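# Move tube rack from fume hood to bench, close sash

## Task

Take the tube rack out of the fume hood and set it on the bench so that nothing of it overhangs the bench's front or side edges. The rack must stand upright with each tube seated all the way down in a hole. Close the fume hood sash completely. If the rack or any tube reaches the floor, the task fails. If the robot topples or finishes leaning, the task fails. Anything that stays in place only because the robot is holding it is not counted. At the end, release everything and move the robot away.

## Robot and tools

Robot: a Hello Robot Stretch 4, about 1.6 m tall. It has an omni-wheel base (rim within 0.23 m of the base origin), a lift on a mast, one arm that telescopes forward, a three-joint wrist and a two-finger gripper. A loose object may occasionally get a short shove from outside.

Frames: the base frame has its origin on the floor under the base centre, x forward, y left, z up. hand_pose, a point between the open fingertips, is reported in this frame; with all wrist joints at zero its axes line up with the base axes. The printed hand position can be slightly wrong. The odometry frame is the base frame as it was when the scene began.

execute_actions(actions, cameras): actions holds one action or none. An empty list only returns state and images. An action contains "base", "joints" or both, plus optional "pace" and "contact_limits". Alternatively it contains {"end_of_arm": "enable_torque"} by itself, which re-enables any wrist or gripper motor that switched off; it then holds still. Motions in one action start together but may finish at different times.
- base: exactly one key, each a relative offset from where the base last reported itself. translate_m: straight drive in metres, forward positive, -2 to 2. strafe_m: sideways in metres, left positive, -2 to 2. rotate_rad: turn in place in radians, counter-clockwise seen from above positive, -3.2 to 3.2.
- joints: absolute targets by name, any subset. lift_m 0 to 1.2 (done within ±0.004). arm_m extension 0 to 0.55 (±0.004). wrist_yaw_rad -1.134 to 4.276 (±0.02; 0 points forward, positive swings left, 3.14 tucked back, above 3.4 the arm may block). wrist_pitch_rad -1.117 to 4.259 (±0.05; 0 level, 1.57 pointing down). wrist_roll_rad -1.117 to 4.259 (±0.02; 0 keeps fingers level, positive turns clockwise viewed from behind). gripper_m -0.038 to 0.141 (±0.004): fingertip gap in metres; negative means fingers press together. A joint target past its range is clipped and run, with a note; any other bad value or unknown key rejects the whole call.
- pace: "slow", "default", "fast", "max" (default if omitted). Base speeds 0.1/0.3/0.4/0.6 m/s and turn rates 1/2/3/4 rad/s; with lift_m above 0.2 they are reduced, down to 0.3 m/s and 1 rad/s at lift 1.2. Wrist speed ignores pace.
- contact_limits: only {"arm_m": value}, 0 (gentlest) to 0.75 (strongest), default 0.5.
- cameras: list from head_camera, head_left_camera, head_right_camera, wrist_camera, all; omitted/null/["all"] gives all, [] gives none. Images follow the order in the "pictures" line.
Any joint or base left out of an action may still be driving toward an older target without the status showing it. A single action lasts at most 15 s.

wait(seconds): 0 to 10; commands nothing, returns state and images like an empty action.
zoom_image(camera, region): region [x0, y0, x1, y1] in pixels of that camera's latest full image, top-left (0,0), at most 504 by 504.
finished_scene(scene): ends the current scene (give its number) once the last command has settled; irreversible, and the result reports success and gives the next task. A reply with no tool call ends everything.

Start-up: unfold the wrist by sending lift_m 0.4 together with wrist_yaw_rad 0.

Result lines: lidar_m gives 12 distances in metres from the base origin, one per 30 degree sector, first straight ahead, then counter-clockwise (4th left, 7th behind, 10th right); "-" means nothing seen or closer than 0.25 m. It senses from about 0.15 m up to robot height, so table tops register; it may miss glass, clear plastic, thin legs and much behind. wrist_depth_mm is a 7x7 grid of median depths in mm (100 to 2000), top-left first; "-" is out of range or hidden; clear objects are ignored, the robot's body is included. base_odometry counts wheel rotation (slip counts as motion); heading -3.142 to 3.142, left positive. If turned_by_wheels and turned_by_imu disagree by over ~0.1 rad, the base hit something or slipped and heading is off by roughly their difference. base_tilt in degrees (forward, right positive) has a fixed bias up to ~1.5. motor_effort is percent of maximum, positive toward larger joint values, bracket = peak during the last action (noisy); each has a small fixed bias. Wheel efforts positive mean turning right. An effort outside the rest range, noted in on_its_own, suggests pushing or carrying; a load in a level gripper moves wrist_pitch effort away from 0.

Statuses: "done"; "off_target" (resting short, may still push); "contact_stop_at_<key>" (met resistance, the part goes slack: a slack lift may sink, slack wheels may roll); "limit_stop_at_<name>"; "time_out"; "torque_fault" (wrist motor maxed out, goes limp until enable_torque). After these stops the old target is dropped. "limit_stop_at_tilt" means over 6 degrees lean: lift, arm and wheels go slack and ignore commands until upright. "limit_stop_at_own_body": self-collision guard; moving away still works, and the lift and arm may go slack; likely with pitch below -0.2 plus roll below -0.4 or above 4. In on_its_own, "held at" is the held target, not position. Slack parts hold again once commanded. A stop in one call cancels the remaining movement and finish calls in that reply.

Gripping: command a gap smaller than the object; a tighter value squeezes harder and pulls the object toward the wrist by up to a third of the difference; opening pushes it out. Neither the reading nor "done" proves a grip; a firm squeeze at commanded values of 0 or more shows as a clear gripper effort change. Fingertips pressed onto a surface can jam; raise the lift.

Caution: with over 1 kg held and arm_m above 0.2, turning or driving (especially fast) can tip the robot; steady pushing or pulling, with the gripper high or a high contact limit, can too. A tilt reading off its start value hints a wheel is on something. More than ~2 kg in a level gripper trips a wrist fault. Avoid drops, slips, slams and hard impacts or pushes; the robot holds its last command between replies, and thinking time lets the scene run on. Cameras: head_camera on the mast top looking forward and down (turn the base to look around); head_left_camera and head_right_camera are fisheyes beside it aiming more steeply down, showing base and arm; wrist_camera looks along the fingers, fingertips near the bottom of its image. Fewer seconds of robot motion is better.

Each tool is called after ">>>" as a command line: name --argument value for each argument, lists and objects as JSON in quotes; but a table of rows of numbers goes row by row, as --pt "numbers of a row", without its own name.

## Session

>>> execute_actions --actions '[]'

Scene clock: 0.00 s.
base_odometry: x=+0.000 y=+0.000 heading=+0.000 (m, m, rad; odometry frame)
turned_by_wheels: +0.000 (rad since the last result)
turned_by_imu: +0.000 (rad since the last result)
base_tilt: forward=-0.3 right=-0.1 (deg)
lidar_m: 1.40 1.57 1.74 1.74 1.75 1.48 1.48 2.70 1.86 1.84 1.65 1.41
base_status: not commanded
joint_positions: lift_m=+0.278 arm_m=+0.000 wrist_yaw_rad=+3.118 wrist_pitch_rad=-0.003 wrist_roll_rad=-0.019 gripper_m=+0.057
joint_status: not commanded
motor_effort: lift_m=+21 arm_m=+0 wrist_yaw_rad=+2 wrist_pitch_rad=-6 wrist_roll_rad=-1 gripper_m=-3 wheel_0=+0 wheel_1=+0 wheel_2=+0 (%)
hand_pose: x=-0.1152 y=+0.0943 z=+0.4573 quat_wxyz=(+0.012, +0.001, -0.009, +1.000) (m; base frame)
wrist_depth_mm: - 136 - - - - 1618 / - 122 184 - - - 1464 / - 129 185 - 1537 1464 1397 / 135 137 - - 1537 1464 1397 / - - - - 1537 1430 1397 / 1499 1537 196 1576 198 1430 1430 / 1060 1008 1098 108 1098 1160 1182
pictures: head_camera, head_left_camera, head_right_camera, wrist_camera
Images, in order (width x height): head_camera 420x560, head_left_camera 420x672, head_right_camera 420x672, wrist_camera 616x392.

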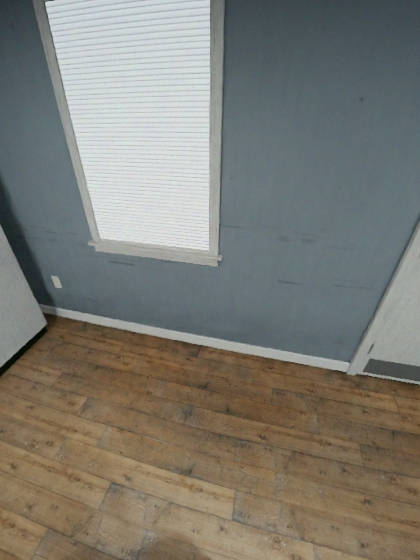

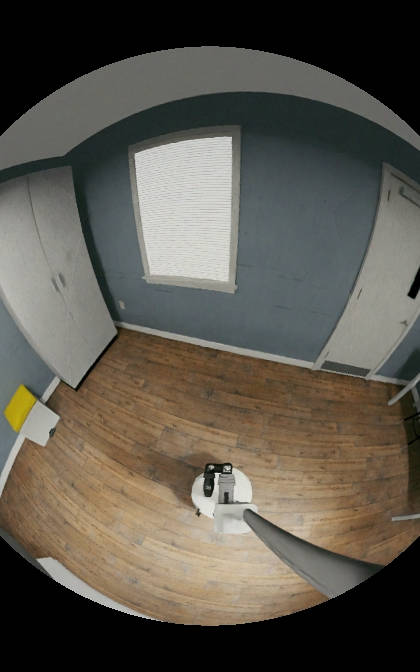

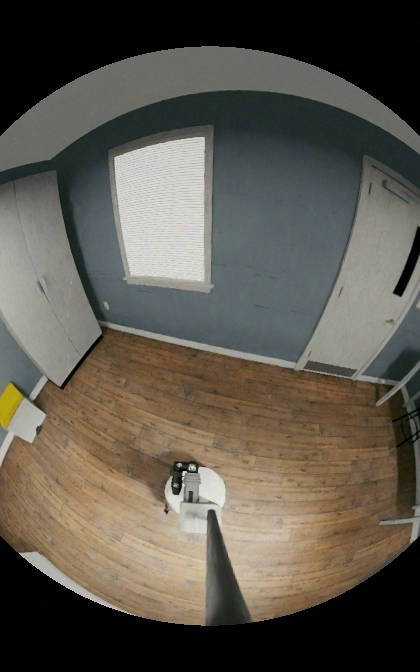

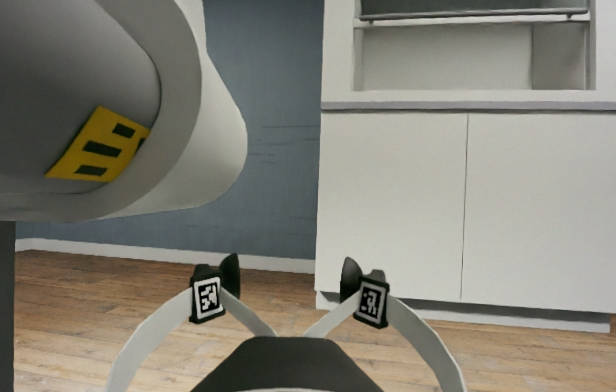

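>>> execute_actions --actions '[{"base":{"rotate_rad":2.89},"joints":{"lift_m":0.95,"wrist_yaw_rad":0,"wrist_pitch_rad":0.3,"gripper_m":0.141},"pace":"fast"}]' --cameras '["head_camera","wrist_camera"]'

Scene clock: 5.00 s.
base_odometry: x=+0.000 y=+0.000 heading=+2.890 (m, m, rad; odometry frame)
turned_by_wheels: +2.890 (rad since the last result)
turned_by_imu: +2.916 (rad since the last result)
base_tilt: forward=-0.3 right=-0.2 (deg)
lidar_m: 1.49 2.42 2.69 1.83 1.92 1.46 1.41 1.44 1.76 1.73 2.23 1.54
base_status: done
joint_positions: lift_m=+0.950 arm_m=+0.000 wrist_yaw_rad=+0.000 wrist_pitch_rad=+0.302 wrist_roll_rad=-0.019 gripper_m=+0.141
joint_status: all done
motor_effort: lift_m=+24(27) arm_m=+0(0) wrist_yaw_rad=+3(2) wrist_pitch_rad=-6(4) wrist_roll_rad=-1(1) gripper_m=+0(2) wheel_0=+0(10) wheel_1=+1(8) wheel_2=+1(10) (%)
hand_pose: x=+0.4466 y=-0.0874 z=+1.0421 quat_wxyz=(+0.989, -0.009, +0.150, +0.002) (m; base frame)
wrist_depth_mm: 1863 1863 1983 1708 1708 1618 1138 / 1983 - 1983 1756 1808 1808 1229 / - - - 1281 1308 1430 1229 / - - - 1308 1366 1336 - / - - - 1366 1366 1336 - / 1863 1661 1464 1397 1397 1464 - / 1464 1430 1464 108 1537 1537 1661
pictures: head_camera, wrist_camera
Images, in order (width x height): head_camera 420x560, wrist_camera 616x392.

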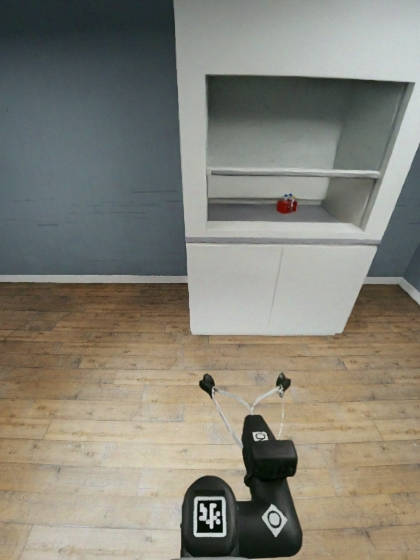

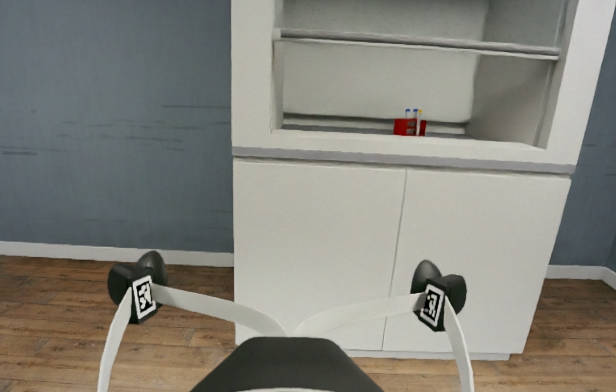

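>>> execute_actions --actions '[{"base":{"strafe_m":-0.55},"pace":"max"}]' --cameras '[]'

>>> execute_actions --actions '[{"base":{"translate_m":1.1},"pace":"max"}]'

Scene clock: 10.53 s.
base_odometry: x=+0.137 y=+0.533 heading=+2.890 (m, m, rad; odometry frame)
turned_by_wheels: +0.000 (rad since the last result)
turned_by_imu: +0.001 (rad since the last result)
base_tilt: forward=-0.2 right=-0.2 (deg)
lidar_m: 1.48 1.54 3.27 2.39 1.98 1.47 1.37 1.45 1.18 1.18 1.24 1.53
base_status: done
joint_positions: lift_m=+0.950 arm_m=+0.000 wrist_yaw_rad=+0.000 wrist_pitch_rad=+0.302 wrist_roll_rad=-0.019 gripper_m=+0.141
joint_status: not commanded
motor_effort: lift_m=+24(24) arm_m=+0(0) wrist_yaw_rad=+1(2) wrist_pitch_rad=-6(6) wrist_roll_rad=-1(2) gripper_m=+0(0) wheel_0=-1(10) wheel_1=+0(9) wheel_2=+1(2) (%)
hand_pose: x=+0.4466 y=-0.0874 z=+1.0421 quat_wxyz=(+0.989, -0.009, +0.150, +0.001) (m; base frame)
wrist_depth_mm: 1921 1281 1708 1708 1160 1983 1921 / 1921 1366 1756 1808 1229 - - / - 1205 1229 1255 1336 - - / - 1255 1281 1255 1281 - - / - 1336 1336 1397 1397 - - / 1808 1366 1397 1397 1430 1921 1863 / 1499 1499 1499 108 1537 1618 1708
pictures: none
No camera images: the call's "cameras" was empty. Leave "cameras" out to get every camera's image.

Scene clock: 14.97 s.
base_odometry: x=-0.929 y=+0.806 heading=+2.890 (m, m, rad; odometry frame)
turned_by_wheels: +0.000 (rad since the last result)
turned_by_imu: +0.001 (rad since the last result)
base_tilt: forward=-0.3 right=-0.2 (deg)
lidar_m: 0.37 0.40 0.54 2.82 2.52 2.62 2.53 1.83 1.35 1.59 0.54 0.39
base_status: done
joint_positions: lift_m=+0.950 arm_m=+0.000 wrist_yaw_rad=+0.000 wrist_pitch_rad=+0.302 wrist_roll_rad=-0.019 gripper_m=+0.141
joint_status: not commanded
motor_effort: lift_m=+24(24) arm_m=+0(0) wrist_yaw_rad=+3(3) wrist_pitch_rad=-6(6) wrist_roll_rad=+0(1) gripper_m=+0(2) wheel_0=+1(6) wheel_1=+0(6) wheel_2=+1(13) (%)
hand_pose: x=+0.4466 y=-0.0874 z=+1.0422 quat_wxyz=(+0.989, -0.009, +0.150, +0.001) (m; base frame)
wrist_depth_mm: 723 723 715 715 723 634 442 / 750 750 750 759 750 634 439 / 788 788 778 788 788 627 439 / 691 707 676 683 798 627 433 / 480 500 508 521 535 539 430 / 298 276 289 319 296 315 336 / 245 247 256 108 262 265 272
pictures: head_camera, head_left_camera, head_right_camera, wrist_camera
Images, in order (width x height): head_camera 420x560, head_left_camera 420x672, head_right_camera 420x672, wrist_camera 616x392.

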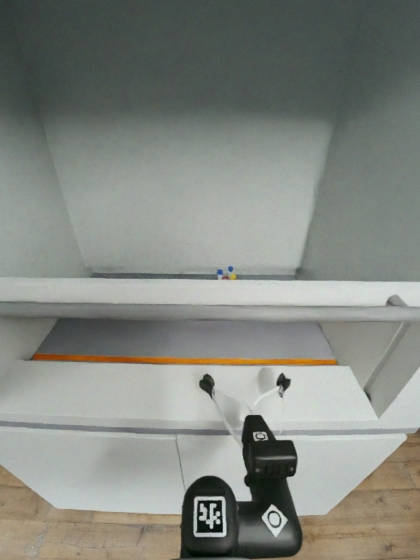

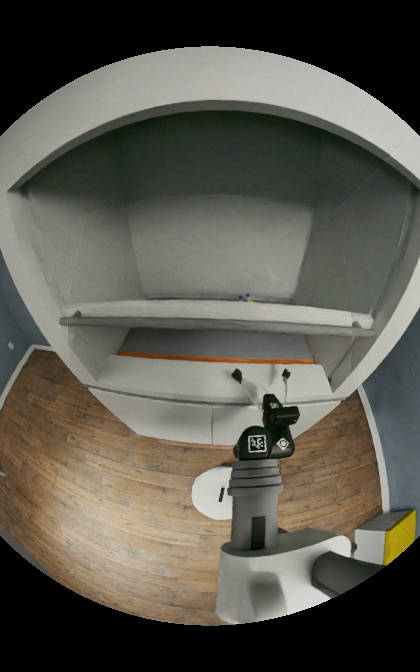

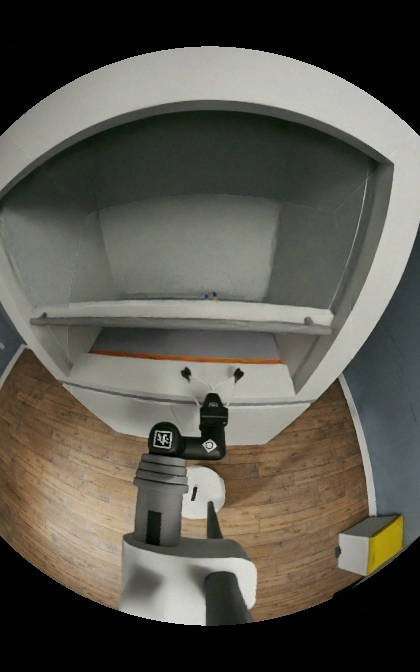

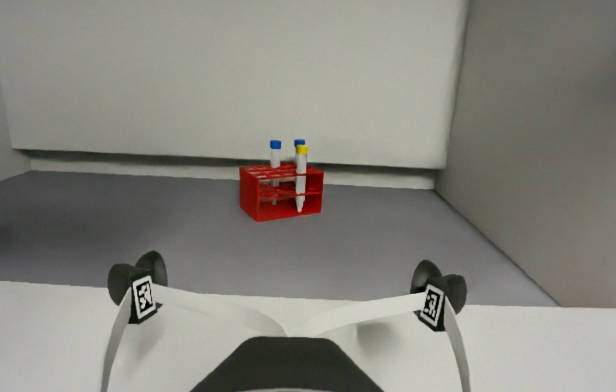

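>>> execute_actions --actions '[{"base":{"strafe_m":-0.155},"joints":{"arm_m":0.3,"lift_m":0.89,"wrist_yaw_rad":0.45}}]' --cameras '["head_camera","wrist_camera"]'

Scene clock: 21.53 s.
base_odometry: x=-0.890 y=+0.956 heading=+2.890 (m, m, rad; odometry frame)
turned_by_wheels: +0.000 (rad since the last result)
turned_by_imu: +0.000 (rad since the last result)
base_tilt: forward=-0.3 right=-0.2 (deg)
lidar_m: 0.37 0.38 0.54 2.83 2.65 2.63 2.52 1.75 1.21 1.43 1.51 0.39
base_status: done
joint_positions: lift_m=+0.890 arm_m=+0.299 wrist_yaw_rad=+0.450 wrist_pitch_rad=+0.302 wrist_roll_rad=-0.018 gripper_m=+0.141
joint_status: all done
motor_effort: lift_m=+19(22) arm_m=+9(9) wrist_yaw_rad=+1(12) wrist_pitch_rad=-6(12) wrist_roll_rad=-1(8) gripper_m=+0(3) wheel_0=-1(8) wheel_1=+0(8) wheel_2=-1(2) (%)
hand_pose: x=+0.7555 y=+0.0411 z=+0.9826 quat_wxyz=(+0.963, -0.042, +0.145, +0.222) (m; base frame)
wrist_depth_mm: 661 591 521 459 415 382 357 / 676 627 544 480 433 394 368 / 699 691 585 500 445 410 377 / 508 525 500 379 500 455 397 / 351 364 377 353 384 404 413 / 270 252 262 291 268 286 304 / 224 224 232 108 236 240 252
pictures: head_camera, wrist_camera
Images, in order (width x height): head_camera 420x560, wrist_camera 616x392.

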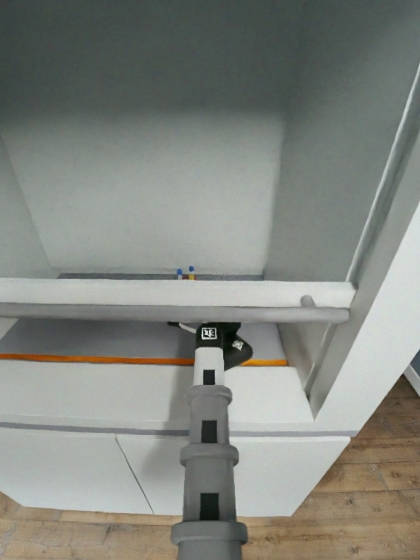

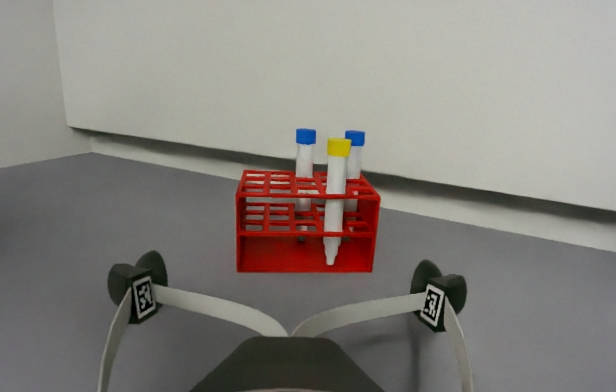

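>>> execute_actions --actions '[{"base":{"strafe_m":0.022},"joints":{"arm_m":0.373}}]' --cameras '["wrist_camera"]'

>>> execute_actions --actions '[{"base":{"strafe_m":0.025},"joints":{"arm_m":0.423},"pace":"slow"}]' --cameras '["wrist_camera"]'

Scene clock: 27.10 s.
base_odometry: x=-0.896 y=+0.935 heading=+2.890 (m, m, rad; odometry frame)
turned_by_wheels: +0.000 (rad since the last result)
turned_by_imu: +0.000 (rad since the last result)
base_tilt: forward=-0.2 right=-0.2 (deg)
lidar_m: 0.36 0.40 0.54 2.84 2.63 2.62 2.52 1.76 1.23 1.45 0.53 0.38
base_status: done
joint_positions: lift_m=+0.890 arm_m=+0.372 wrist_yaw_rad=+0.450 wrist_pitch_rad=+0.302 wrist_roll_rad=-0.018 gripper_m=+0.141
joint_status: all done
motor_effort: lift_m=+19(19) arm_m=+8(9) wrist_yaw_rad=+3(3) wrist_pitch_rad=-6(6) wrist_roll_rad=-2(1) gripper_m=+0(1) wheel_0=+0(7) wheel_1=+0(7) wheel_2=+0(1) (%)
hand_pose: x=+0.8284 y=+0.0411 z=+0.9826 quat_wxyz=(+0.963, -0.042, +0.145, +0.222) (m; base frame)
wrist_depth_mm: 580 500 433 392 353 322 301 / 609 525 455 407 364 332 309 / 654 559 473 413 377 342 319 / 512 525 525 298 399 357 330 / 351 364 309 265 347 394 377 / 272 251 259 276 267 285 301 / 223 222 232 108 237 240 251
pictures: wrist_camera
Images, in order (width x height): wrist_camera 616x392.

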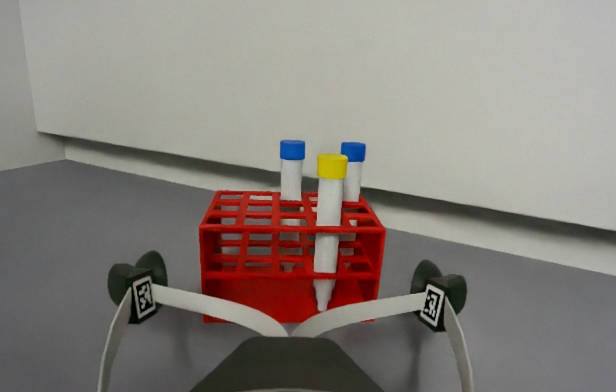

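Scene clock: 28.80 s.
base_odometry: x=-0.902 y=+0.911 heading=+2.890 (m, m, rad; odometry frame)
turned_by_wheels: +0.000 (rad since the last result)
turned_by_imu: +0.000 (rad since the last result)
base_tilt: forward=-0.3 right=-0.1 (deg)
lidar_m: 0.36 0.38 0.56 2.81 2.62 2.62 2.52 1.76 1.26 1.47 0.53 0.38
base_status: done
joint_positions: lift_m=+0.890 arm_m=+0.421 wrist_yaw_rad=+0.450 wrist_pitch_rad=+0.302 wrist_roll_rad=-0.018 gripper_m=+0.141
joint_status: all done
motor_effort: lift_m=+19(19) arm_m=+9(8) wrist_yaw_rad=+1(2) wrist_pitch_rad=-6(6) wrist_roll_rad=-1(1) gripper_m=+0(1) wheel_0=+0(7) wheel_1=+1(4) wheel_2=+0(4) (%)
hand_pose: x=+0.8784 y=+0.0411 z=+0.9826 quat_wxyz=(+0.963, -0.042, +0.145, +0.222) (m; base frame)
wrist_depth_mm: 504 433 379 340 309 282 259 / 530 455 397 353 320 291 270 / 591 480 421 366 329 300 277 / 512 525 484 249 336 312 287 / 355 364 240 229 266 362 340 / 271 251 203 215 215 287 304 / 224 224 220 108 233 238 251
pictures: wrist_camera
Images, in order (width x height): wrist_camera 616x392.

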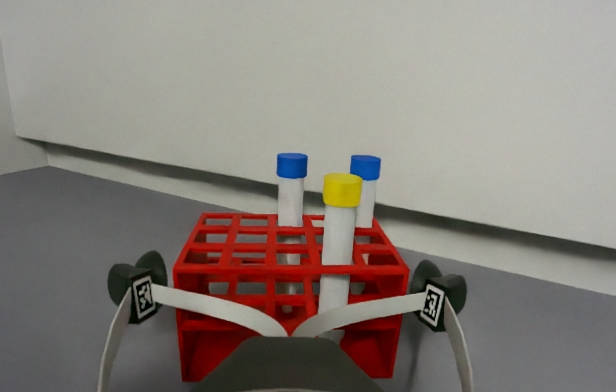

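>>> execute_actions --actions '[{"joints":{"gripper_m":0.07}}]' --cameras '[]'

>>> execute_actions --actions '[{"joints":{"lift_m":0.95},"pace":"slow"}]' --cameras '["wrist_camera","head_left_camera"]'

>>> execute_actions --actions '[{"base":{"translate_m":-0.32},"joints":{"arm_m":0.0},"contact_limits":{"arm_m":0.1}}]' --cameras '["wrist_camera","head_camera"]'

>>> execute_actions --actions '[{"base":{"rotate_rad":1.87},"joints":{"lift_m":1.0},"pace":"slow"}]' --cameras '["head_camera"]'

Scene clock: 36.27 s.
base_odometry: x=-0.902 y=+0.911 heading=+2.890 (m, m, rad; odometry frame)
turned_by_wheels: +0.000 (rad since the last result)
turned_by_imu: +0.000 (rad since the last result)
base_tilt: forward=-0.3 right=-0.2 (deg)
lidar_m: 0.36 0.39 0.56 2.82 2.58 2.61 2.53 1.77 1.25 1.49 0.52 0.38
base_status: not commanded
joint_positions: lift_m=+0.890 arm_m=+0.421 wrist_yaw_rad=+0.450 wrist_pitch_rad=+0.303 wrist_roll_rad=-0.018 gripper_m=+0.070
joint_status: all done
motor_effort: lift_m=+19(19) arm_m=+9(9) wrist_yaw_rad=+3(5) wrist_pitch_rad=-9(8) wrist_roll_rad=-1(2) gripper_m=-22(24) wheel_0=+0(0) wheel_1=+1(1) wheel_2=+0(0) (%)
hand_pose: x=+0.8784 y=+0.0410 z=+0.9823 quat_wxyz=(+0.963, -0.043, +0.145, +0.222) (m; base frame)
wrist_depth_mm: 500 433 379 340 306 281 260 / 525 459 402 355 319 287 270 / 585 488 421 364 329 301 277 / 504 521 488 232 338 312 287 / 353 364 225 202 240 359 338 / 268 176 230 211 205 283 301 / 216 223 191 108 218 228 249
pictures: none
No camera images: the call's "cameras" was empty. Leave "cameras" out to get every camera's image.

Scene clock: 37.63 s.
base_odometry: x=-0.902 y=+0.911 heading=+2.890 (m, m, rad; odometry frame)
turned_by_wheels: +0.000 (rad since the last result)
turned_by_imu: +0.000 (rad since the last result)
base_tilt: forward=-0.2 right=-0.2 (deg)
lidar_m: 0.37 0.38 0.55 2.82 2.60 2.62 2.52 1.75 1.27 1.48 0.54 0.38
base_status: not commanded
joint_positions: lift_m=+0.950 arm_m=+0.421 wrist_yaw_rad=+0.450 wrist_pitch_rad=+0.303 wrist_roll_rad=-0.018 gripper_m=+0.070
joint_status: all done
motor_effort: lift_m=+25(26) arm_m=+8(9) wrist_yaw_rad=+1(2) wrist_pitch_rad=-9(9) wrist_roll_rad=-2(1) gripper_m=-27(24) wheel_0=+0(0) wheel_1=+1(1) wheel_2=+0(0) (%)
hand_pose: x=+0.8784 y=+0.0410 z=+1.0418 quat_wxyz=(+0.963, -0.043, +0.145, +0.222) (m; base frame)
wrist_depth_mm: 500 430 382 342 307 282 260 / 525 459 397 355 319 289 268 / 559 480 418 366 329 300 278 / 615 535 433 232 332 312 287 / 477 488 224 202 241 324 297 / 364 176 233 213 204 324 349 / 290 297 191 108 224 307 329
pictures: head_left_camera, wrist_camera
Images, in order (width x height): head_left_camera 420x672, wrist_camera 616x392.

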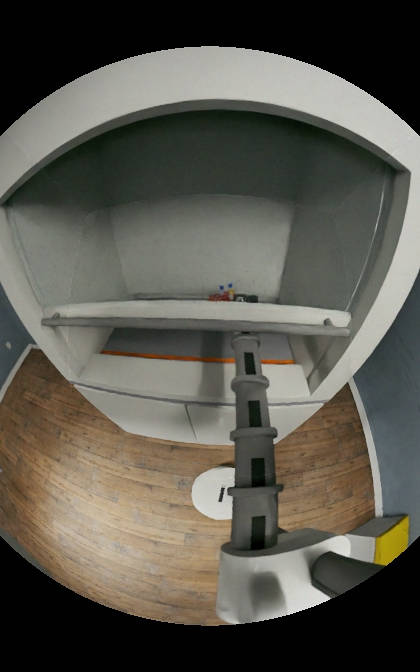

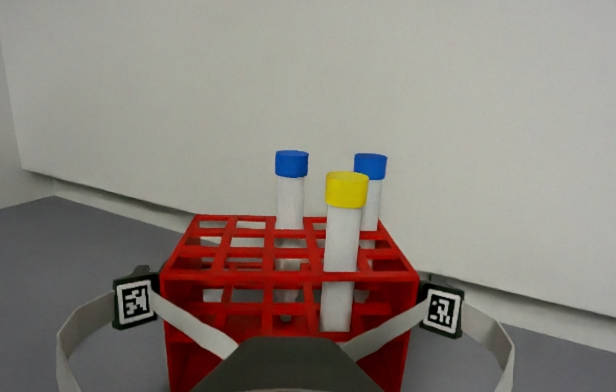

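Scene clock: 40.17 s.
base_odometry: x=-0.592 y=+0.831 heading=+2.890 (m, m, rad; odometry frame)
turned_by_wheels: +0.000 (rad since the last result)
turned_by_imu: +0.000 (rad since the last result)
base_tilt: forward=-0.2 right=-0.2 (deg)
lidar_m: 0.42 0.73 1.03 2.52 2.60 2.29 2.19 1.52 1.13 1.26 1.53 0.72
base_status: done
joint_positions: lift_m=+0.950 arm_m=+0.002 wrist_yaw_rad=+0.450 wrist_pitch_rad=+0.303 wrist_roll_rad=-0.018 gripper_m=+0.070
joint_status: all done
motor_effort: lift_m=+24(25) arm_m=-8(10) wrist_yaw_rad=+3(0) wrist_pitch_rad=-10(10) wrist_roll_rad=-1(2) gripper_m=-24(24) wheel_0=+0(4) wheel_1=-1(7) wheel_2=-1(10) (%)
contact_limits: arm_m 0.1
hand_pose: x=+0.4585 y=+0.0410 z=+1.0418 quat_wxyz=(+0.963, -0.043, +0.145, +0.222) (m; base frame)
wrist_depth_mm: 668 798 1042 1078 1008 904 842 / 699 798 1060 1118 1042 931 854 / 715 809 1060 1182 1078 976 891 / 768 676 603 231 585 831 842 / - 691 225 202 242 439 452 / 1708 176 232 213 204 410 392 / 1430 788 192 108 225 442 413
pictures: head_camera, wrist_camera
Images, in order (width x height): head_camera 420x560, wrist_camera 616x392.

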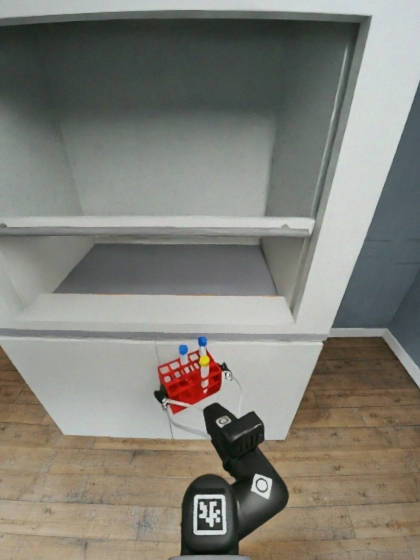

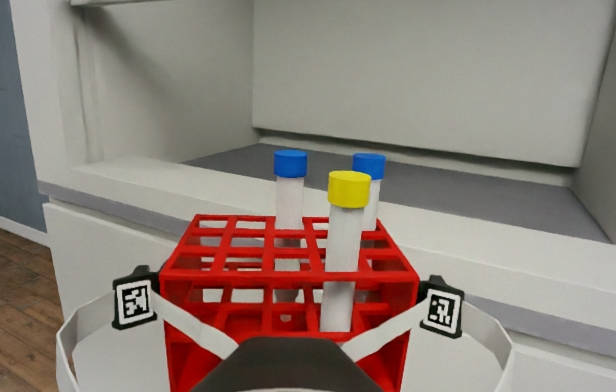

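Scene clock: 43.33 s.
base_odometry: x=-0.592 y=+0.831 heading=-1.523 (m, m, rad; odometry frame)
turned_by_wheels: +1.870 (rad since the last result)
turned_by_imu: +1.886 (rad since the last result)
base_tilt: forward=-0.3 right=-0.2 (deg)
lidar_m: 0.40 2.46 2.15 1.88 1.23 1.13 1.48 0.80 0.69 0.70 0.84 3.26
base_status: done
joint_positions: lift_m=+1.000 arm_m=+0.002 wrist_yaw_rad=+0.450 wrist_pitch_rad=+0.303 wrist_roll_rad=-0.018 gripper_m=+0.070
joint_status: all done
motor_effort: lift_m=+24(26) arm_m=-8(8) wrist_yaw_rad=+1(1) wrist_pitch_rad=-10(10) wrist_roll_rad=-2(1) gripper_m=-23(25) wheel_0=-1(5) wheel_1=-3(5) wheel_2=-2(6) (%)
hand_pose: x=+0.4585 y=+0.0411 z=+1.0917 quat_wxyz=(+0.963, -0.043, +0.145, +0.222) (m; base frame)
wrist_depth_mm: 1708 1921 - - - - - / 1808 - - - - - - / 1808 - - - - - - / 1808 - - 232 - - - / 1921 - 225 201 241 - - / 1863 175 232 204 204 - - / 1499 1537 193 108 224 1618 1756
pictures: head_camera
Images, in order (width x height): head_camera 420x560.

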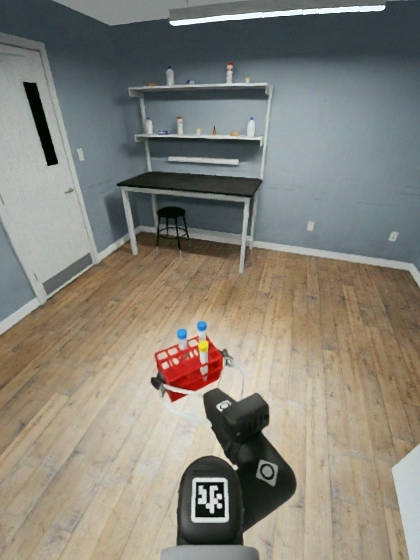

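>>> execute_actions --actions '[{"base":{"translate_m":1.95},"joints":{"wrist_yaw_rad":0},"pace":"fast"}]' --cameras '["wrist_camera"]'

>>> execute_actions --actions '[{"joints":{"arm_m":0.46}}]' --cameras '["head_camera"]'

Scene clock: 54.30 s.
base_odometry: x=-0.499 y=-1.117 heading=-1.523 (m, m, rad; odometry frame)
turned_by_wheels: +0.000 (rad since the last result)
turned_by_imu: +0.003 (rad since the last result)
base_tilt: forward=-0.3 right=-0.2 (deg)
lidar_m: 0.40 0.75 1.44 1.57 1.91 2.95 2.41 1.70 2.17 2.16 1.58 0.48
base_status: done
joint_positions: lift_m=+1.000 arm_m=+0.002 wrist_yaw_rad=+0.000 wrist_pitch_rad=+0.303 wrist_roll_rad=-0.018 gripper_m=+0.070
joint_status: all done
motor_effort: lift_m=+24(24) arm_m=-8(8) wrist_yaw_rad=+3(7) wrist_pitch_rad=-10(10) wrist_roll_rad=-2(2) gripper_m=-23(21) wheel_0=-1(3) wheel_1=+0(6) wheel_2=+0(11) (%)
hand_pose: x=+0.4479 y=-0.0874 z=+1.0918 quat_wxyz=(+0.988, -0.009, +0.151, +0.001) (m; base frame)
wrist_depth_mm: 1229 1255 1160 1078 960 878 917 / 1464 1336 1229 1160 1060 991 946 / 1537 1397 1255 1182 1098 1060 976 / 854 878 917 229 904 1042 1025 / 634 615 225 202 241 699 1060 / 1098 174 232 213 204 488 1060 / 1008 1366 193 107 225 413 427
pictures: wrist_camera
Images, in order (width x height): wrist_camera 616x392.

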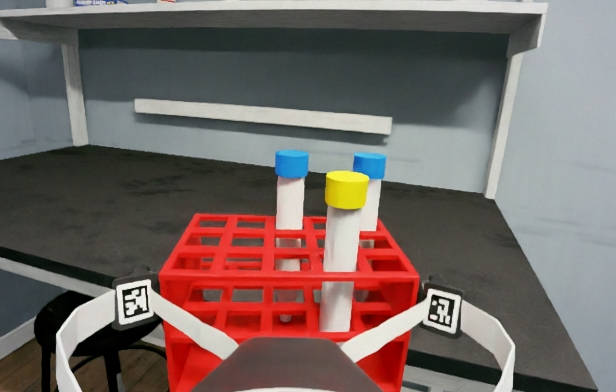

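Scene clock: 56.73 s.
base_odometry: x=-0.499 y=-1.117 heading=-1.523 (m, m, rad; odometry frame)
turned_by_wheels: +0.000 (rad since the last result)
turned_by_imu: +0.000 (rad since the last result)
base_tilt: forward=-0.3 right=-0.2 (deg)
lidar_m: 0.64 0.76 1.43 1.58 1.91 2.94 2.40 1.69 2.16 2.17 1.59 0.64
base_status: not commanded
joint_positions: lift_m=+1.000 arm_m=+0.459 wrist_yaw_rad=+0.000 wrist_pitch_rad=+0.303 wrist_roll_rad=-0.018 gripper_m=+0.070
joint_status: all done
motor_effort: lift_m=+24(24) arm_m=+8(8) wrist_yaw_rad=+2(1) wrist_pitch_rad=-9(10) wrist_roll_rad=-2(1) gripper_m=-23(21) wheel_0=-1(1) wheel_1=+1(1) wheel_2=+0(0) (%)
hand_pose: x=+0.9048 y=-0.0874 z=+1.0918 quat_wxyz=(+0.988, -0.009, +0.151, +0.001) (m; base frame)
wrist_depth_mm: 866 798 741 691 647 609 569 / 917 831 768 723 668 634 597 / 946 866 798 715 668 654 621 / 866 878 831 230 707 683 634 / 603 621 225 200 242 668 647 / 459 176 232 204 205 484 512 / 366 375 193 108 224 394 421
pictures: head_camera
Images, in order (width x height): head_camera 420x560.

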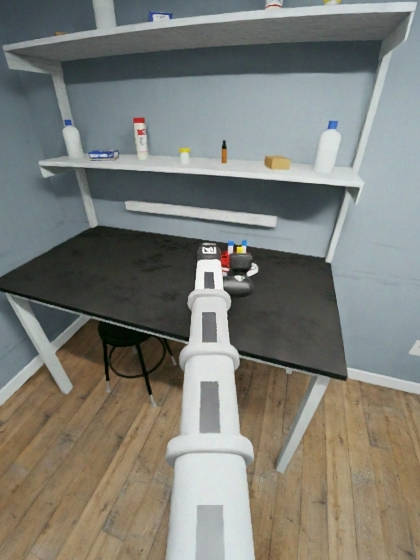

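>>> execute_actions --actions '[{"joints":{"lift_m":0.878},"pace":"slow"}]' --cameras '[]'

>>> execute_actions --actions '[{"joints":{"gripper_m":0.141}}]' --cameras '["wrist_camera"]'

>>> execute_actions --actions '[{"base":{"translate_m":-1.9},"joints":{"arm_m":0.1},"pace":"max"}]' --cameras '["head_camera"]'

>>> execute_actions --actions '[{"base":{"rotate_rad":-1.87},"joints":{"lift_m":1.17,"wrist_pitch_rad":-0.4,"wrist_yaw_rad":1.62,"gripper_m":0.03},"pace":"max"}]' --cameras '[]'

>>> execute_actions --actions '[{"joints":{"arm_m":0.52},"contact_limits":{"arm_m":0.05}}]'

Scene clock: 65.20 s.
base_odometry: x=-0.499 y=-1.117 heading=-1.523 (m, m, rad; odometry frame)
turned_by_wheels: +0.000 (rad since the last result)
turned_by_imu: +0.000 (rad since the last result)
base_tilt: forward=-0.3 right=-0.2 (deg)
lidar_m: 0.63 0.77 1.44 1.57 1.89 2.94 2.41 1.70 2.17 2.18 1.57 0.63
base_status: not commanded
joint_positions: lift_m=+0.878 arm_m=+0.459 wrist_yaw_rad=+0.000 wrist_pitch_rad=+0.303 wrist_roll_rad=-0.018 gripper_m=+0.070
joint_status: all done
motor_effort: lift_m=+18(24) arm_m=+9(8) wrist_yaw_rad=-1(1) wrist_pitch_rad=-9(9) wrist_roll_rad=-2(1) gripper_m=-23(23) wheel_0=-1(1) wheel_1=+0(0) wheel_2=+0(0) (%)
hand_pose: x=+0.9048 y=-0.0874 z=+0.9703 quat_wxyz=(+0.988, -0.009, +0.151, +0.001) (m; base frame)
wrist_depth_mm: 866 798 741 676 647 603 574 / 904 831 741 707 640 615 585 / 878 854 788 741 699 654 609 / 504 521 535 230 525 609 621 / 351 362 225 202 241 402 410 / 267 176 233 204 203 285 301 / 216 220 193 108 219 229 248
pictures: none
No camera images: the call's "cameras" was empty. Leave "cameras" out to get every camera's image.

Scene clock: 66.93 s.
base_odometry: x=-0.499 y=-1.117 heading=-1.523 (m, m, rad; odometry frame)
turned_by_wheels: +0.000 (rad since the last result)
turned_by_imu: +0.000 (rad since the last result)
base_tilt: forward=-0.3 right=-0.1 (deg)
lidar_m: 0.64 0.77 1.43 1.57 1.91 2.94 2.41 1.70 2.16 2.17 1.57 0.62
base_status: not commanded
joint_positions: lift_m=+0.878 arm_m=+0.459 wrist_yaw_rad=+0.000 wrist_pitch_rad=+0.302 wrist_roll_rad=-0.018 gripper_m=+0.141
joint_status: all done
motor_effort: lift_m=+18(18) arm_m=+9(9) wrist_yaw_rad=+2(4) wrist_pitch_rad=-7(9) wrist_roll_rad=-2(2) gripper_m=-1(22) wheel_0=-1(1) wheel_1=+0(1) wheel_2=+0(0) (%)
hand_pose: x=+0.9048 y=-0.0874 z=+0.9705 quat_wxyz=(+0.989, -0.009, +0.151, +0.001) (m; base frame)
wrist_depth_mm: 854 798 750 691 654 603 574 / 917 820 741 699 627 627 591 / 891 854 809 750 699 654 621 / 504 530 544 248 535 615 621 / 353 359 240 219 267 404 415 / 270 250 229 216 213 286 304 / 223 223 219 108 234 238 251
pictures: wrist_camera
Images, in order (width x height): wrist_camera 616x392.

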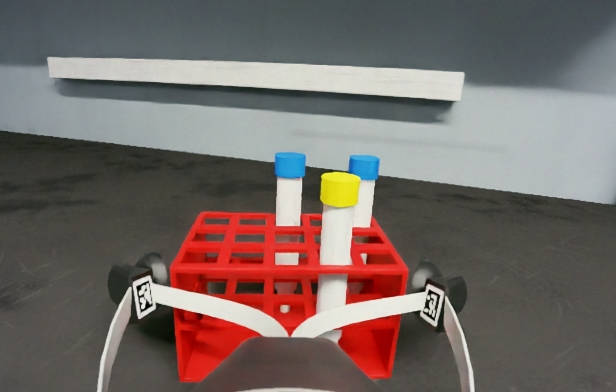

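Scene clock: 73.20 s.
base_odometry: x=-0.589 y=+0.781 heading=-1.523 (m, m, rad; odometry frame)
turned_by_wheels: +0.000 (rad since the last result)
turned_by_imu: -0.002 (rad since the last result)
base_tilt: forward=-0.3 right=-0.1 (deg)
lidar_m: 2.48 2.46 2.15 2.02 1.29 1.16 1.53 0.80 0.70 0.71 0.87 3.21
base_status: done
joint_positions: lift_m=+0.878 arm_m=+0.101 wrist_yaw_rad=+0.000 wrist_pitch_rad=+0.302 wrist_roll_rad=-0.018 gripper_m=+0.141
joint_status: all done
motor_effort: lift_m=+18(18) arm_m=-8(8) wrist_yaw_rad=+1(1) wrist_pitch_rad=-6(7) wrist_roll_rad=-1(1) gripper_m=+0(2) wheel_0=+0(7) wheel_1=+0(6) wheel_2=-2(10) (%)
hand_pose: x=+0.5478 y=-0.0874 z=+0.9706 quat_wxyz=(+0.989, -0.009, +0.151, +0.001) (m; base frame)
wrist_depth_mm: - - - - - - - / - - - - - - - / - - - - - - - / - - - - - - - / - - - - - - - / 1708 1576 1618 1808 1576 1808 1921 / 1397 1430 1430 108 1464 1537 1537
pictures: head_camera
Images, in order (width x height): head_camera 420x560.

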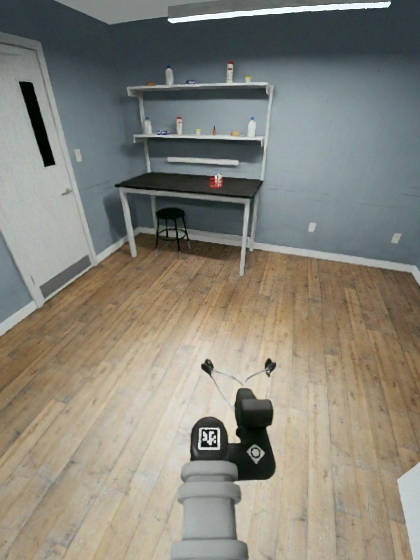

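Scene clock: 75.43 s.
base_odometry: x=-0.589 y=+0.781 heading=+2.890 (m, m, rad; odometry frame)
turned_by_wheels: -1.870 (rad since the last result)
turned_by_imu: -1.887 (rad since the last result)
base_tilt: forward=-0.2 right=-0.1 (deg)
lidar_m: 0.70 0.74 1.04 2.48 2.58 2.24 2.18 1.55 1.18 1.18 1.61 0.74
base_status: done
joint_positions: lift_m=+1.170 arm_m=+0.101 wrist_yaw_rad=+1.620 wrist_pitch_rad=-0.398 wrist_roll_rad=-0.019 gripper_m=+0.030
joint_status: all done
motor_effort: lift_m=+22(27) arm_m=-8(8) wrist_yaw_rad=+2(6) wrist_pitch_rad=-6(14) wrist_roll_rad=+0(1) gripper_m=-6(4) wheel_0=+0(5) wheel_1=+0(6) wheel_2=+0(5) (%)
hand_pose: x=+0.3466 y=+0.2699 z=+1.4599 quat_wxyz=(+0.677, +0.137, -0.143, +0.709) (m; base frame)
wrist_depth_mm: 1281 1255 1255 1281 1229 798 544 / 1537 1537 1499 1499 1499 809 539 / 1983 1921 1983 1921 1863 798 585 / - - - - - - 634 / - - - - - - 603 / - - 190 - - - 569 / - - - 108 - - 539
pictures: none
No camera images: the call's "cameras" was empty. Leave "cameras" out to get every camera's image.

Scene clock: 77.70 s.
base_odometry: x=-0.589 y=+0.781 heading=+2.889 (m, m, rad; odometry frame)
turned_by_wheels: -0.001 (rad since the last result)
turned_by_imu: +0.002 (rad since the last result)
base_tilt: forward=-0.5 right=-0.1 (deg)
lidar_m: 0.71 0.75 1.04 2.48 2.56 2.28 2.18 1.53 1.18 1.17 1.60 0.74
base_status: not commanded
joint_positions: lift_m=+1.170 arm_m=+0.496 wrist_yaw_rad=+1.631 wrist_pitch_rad=-0.401 wrist_roll_rad=-0.022 gripper_m=+0.030
joint_status: arm_m contact_stop (moved +0.395 of +0.419)
on_its_own: arm_m is slack since a contact_stop (your +0.520 is given up); wrist_yaw_rad is at rest, and its effort (-28) is outside its rest range (-13 to +13)
motor_effort: lift_m=+23(23) arm_m=+0(18) wrist_yaw_rad=-28(36) wrist_pitch_rad=+2(17) wrist_roll_rad=+10(20) gripper_m=-6(3) wheel_0=+0(0) wheel_1=+3(8) wheel_2=-12(13) (%)
contact_limits: arm_m 0.05
hand_pose: x=+0.7383 y=+0.2704 z=+1.4606 quat_wxyz=(+0.674, +0.137, -0.144, +0.712) (m; base frame)
wrist_depth_mm: 1255 1255 1255 809 778 778 759 / 1537 1537 1499 741 723 715 715 / 1983 1863 1983 723 676 668 640 / - - - - 634 615 615 / - - - 627 591 580 574 / - - 190 549 549 554 549 / - - - 108 517 525 512
pictures: head_camera, head_left_camera, head_right_camera, wrist_camera
Images, in order (width x height): head_camera 420x560, head_left_camera 420x672, head_right_camera 420x672, wrist_camera 616x392.

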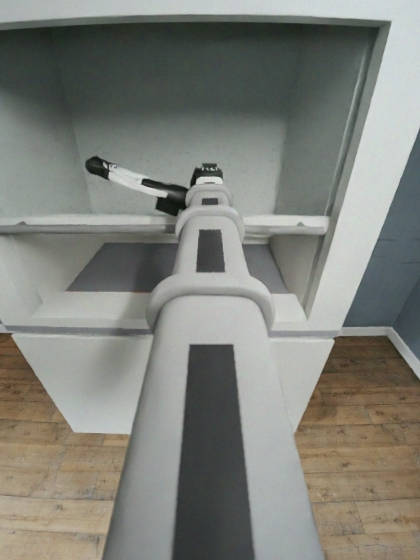

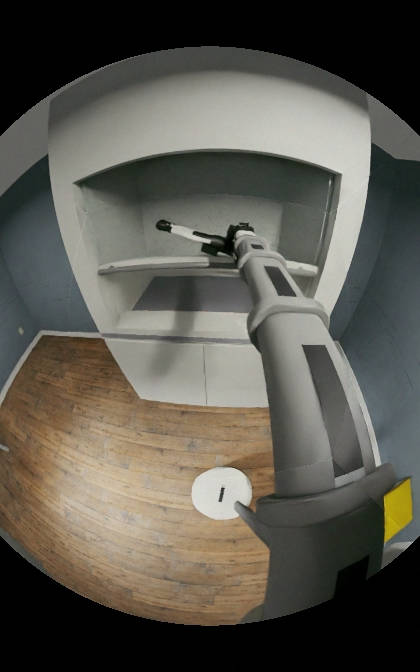

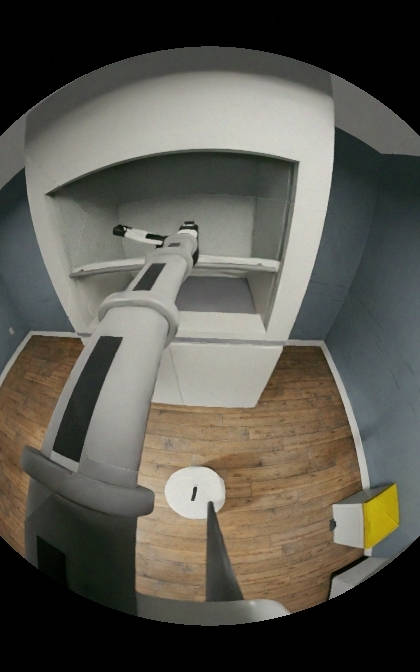

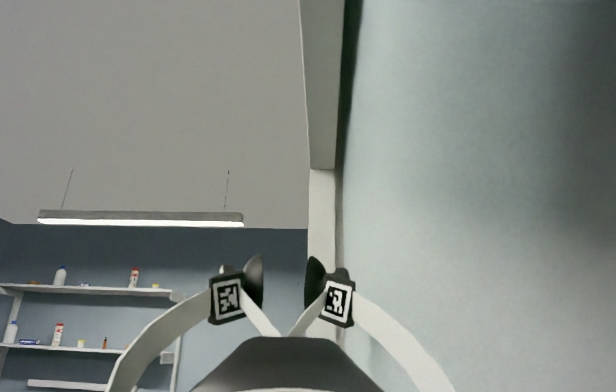

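>>> execute_actions --actions '[{"joints":{"arm_m":0.48,"lift_m":1.15},"pace":"slow"}]' --cameras '[]'

>>> execute_actions --actions '[{"joints":{"lift_m":0.87},"pace":"slow"}]' --cameras '["head_camera"]'

>>> execute_actions --actions '[{"joints":{"lift_m":0.84},"pace":"slow"}]' --cameras '["head_camera"]'

Scene clock: 83.43 s.
base_odometry: x=-0.589 y=+0.781 heading=+2.890 (m, m, rad; odometry frame)
turned_by_wheels: +0.001 (rad since the last result)
turned_by_imu: +0.001 (rad since the last result)
base_tilt: forward=-0.3 right=-0.2 (deg)
lidar_m: 0.70 0.75 1.02 2.49 2.59 2.26 2.18 1.52 1.19 1.19 1.61 0.73
base_status: not commanded
joint_positions: lift_m=+1.151 arm_m=+0.482 wrist_yaw_rad=+1.620 wrist_pitch_rad=-0.398 wrist_roll_rad=-0.019 gripper_m=+0.030
joint_status: all done
motor_effort: lift_m=+13(20) arm_m=-9(10) wrist_yaw_rad=+2(28) wrist_pitch_rad=-6(12) wrist_roll_rad=+0(9) gripper_m=-6(7) wheel_0=+2(2) wheel_1=+2(4) wheel_2=+0(12) (%)
hand_pose: x=+0.7267 y=+0.2699 z=+1.4407 quat_wxyz=(+0.677, +0.137, -0.143, +0.709) (m; base frame)
wrist_depth_mm: 1308 1281 1255 1182 768 768 741 / 1537 1537 1537 1430 715 707 707 / - - 1921 1708 676 661 668 / - - - - 627 627 621 / - - - - 585 585 574 / - - 190 - 539 549 549 / - - - 108 517 525 517
pictures: none
No camera images: the call's "cameras" was empty. Leave "cameras" out to get every camera's image.

Scene clock: 86.33 s.
base_odometry: x=-0.589 y=+0.781 heading=+2.890 (m, m, rad; odometry frame)
turned_by_wheels: +0.000 (rad since the last result)
turned_by_imu: +0.000 (rad since the last result)
base_tilt: forward=-0.3 right=-0.2 (deg)
lidar_m: 0.70 0.75 1.07 2.50 2.57 2.28 2.18 1.54 1.17 1.19 1.59 0.73
base_status: not commanded
joint_positions: lift_m=+0.871 arm_m=+0.481 wrist_yaw_rad=+1.620 wrist_pitch_rad=-0.398 wrist_roll_rad=-0.019 gripper_m=+0.030
joint_status: all done
motor_effort: lift_m=+12(13) arm_m=-8(9) wrist_yaw_rad=+0(0) wrist_pitch_rad=-6(6) wrist_roll_rad=+1(0) gripper_m=-4(4) wheel_0=+2(2) wheel_1=+2(2) wheel_2=+0(0) (%)
hand_pose: x=+0.7265 y=+0.2699 z=+1.1608 quat_wxyz=(+0.677, +0.137, -0.143, +0.709) (m; base frame)
wrist_depth_mm: 1618 1618 1618 1499 788 768 750 / 1983 1921 1983 1863 699 715 707 / - - - - 661 668 654 / - - - - 627 627 615 / - - - - 597 591 574 / - - 190 - 535 549 544 / - - - 108 521 525 521
pictures: head_camera
Images, in order (width x height): head_camera 420x560.

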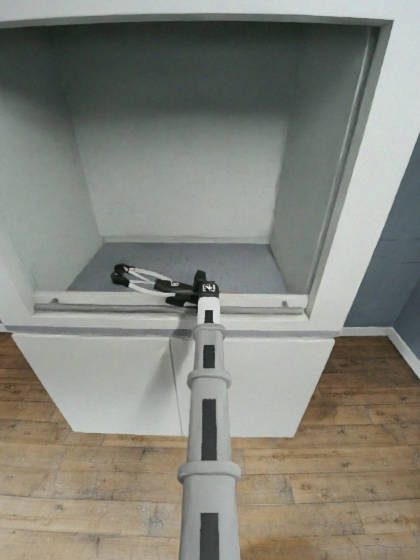

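Scene clock: 87.43 s.
base_odometry: x=-0.589 y=+0.781 heading=+2.890 (m, m, rad; odometry frame)
turned_by_wheels: +0.000 (rad since the last result)
turned_by_imu: +0.000 (rad since the last result)
base_tilt: forward=-0.3 right=-0.2 (deg)
lidar_m: 0.71 0.75 1.05 2.50 2.57 2.25 2.17 1.54 1.18 1.21 1.58 0.73
base_status: not commanded
joint_positions: lift_m=+0.849 arm_m=+0.481 wrist_yaw_rad=+1.620 wrist_pitch_rad=-0.398 wrist_roll_rad=-0.019 gripper_m=+0.030
joint_status: lift_m contact_stop (moved -0.022 of -0.031)
on_its_own: lift_m is slack since a contact_stop (your +0.840 is given up)
motor_effort: lift_m=+16(15) arm_m=-7(8) wrist_yaw_rad=+3(2) wrist_pitch_rad=-7(9) wrist_roll_rad=+0(0) gripper_m=-4(3) wheel_0=+1(2) wheel_1=+1(1) wheel_2=+0(0) (%)
hand_pose: x=+0.7263 y=+0.2700 z=+1.1388 quat_wxyz=(+0.677, +0.137, -0.143, +0.709) (m; base frame)
wrist_depth_mm: 1708 1618 1618 1537 768 768 768 / - - - 1808 715 715 707 / - - - - 661 654 654 / - - - - 627 621 621 / - - - - 585 580 580 / - - 190 - 544 554 549 / - - - 108 517 521 517
pictures: head_camera
Images, in order (width x height): head_camera 420x560.

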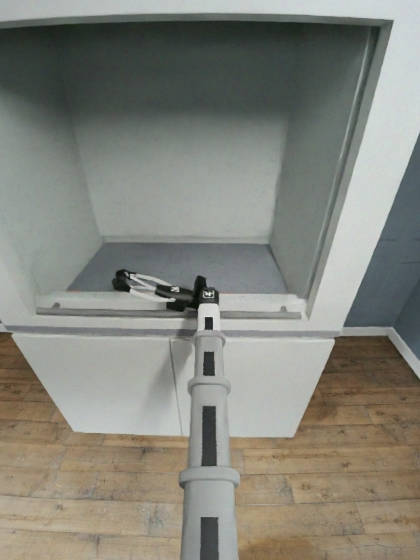

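>>> execute_actions --actions '[{"joints":{"lift_m":0.9,"arm_m":0.1},"pace":"fast"}]' --cameras '[]'

>>> finished_scene --scene 2

Scene clock: 93.37 s.
base_odometry: x=-0.589 y=+0.781 heading=+2.890 (m, m, rad; odometry frame)
turned_by_wheels: +0.000 (rad since the last result)
turned_by_imu: +0.000 (rad since the last result)
base_tilt: forward=-0.3 right=-0.2 (deg)
lidar_m: 0.70 0.75 1.05 2.49 2.58 2.24 2.17 1.56 1.16 1.19 1.60 0.73
base_status: not commanded
joint_positions: lift_m=+0.900 arm_m=+0.101 wrist_yaw_rad=+1.620 wrist_pitch_rad=-0.398 wrist_roll_rad=-0.019 gripper_m=+0.030
joint_status: all done
motor_effort: lift_m=+23(27) arm_m=-8(12) wrist_yaw_rad=+4(2) wrist_pitch_rad=-7(7) wrist_roll_rad=-1(0) gripper_m=-5(7) wheel_0=+1(1) wheel_1=+1(1) wheel_2=+0(0) (%)
hand_pose: x=+0.3466 y=+0.2700 z=+1.1898 quat_wxyz=(+0.677, +0.137, -0.143, +0.709) (m; base frame)
wrist_depth_mm: 1618 1576 1618 1576 1618 788 759 / 1983 1983 1921 1808 1921 809 715 / - - - - - 798 668 / - - - - - - 634 / - - - - - - 591 / - - 190 - - - 569 / - - - 108 - - 539
pictures: none
No camera images: the call's "cameras" was empty. Leave "cameras" out to get every camera's image.

The scene is finished: the task was done.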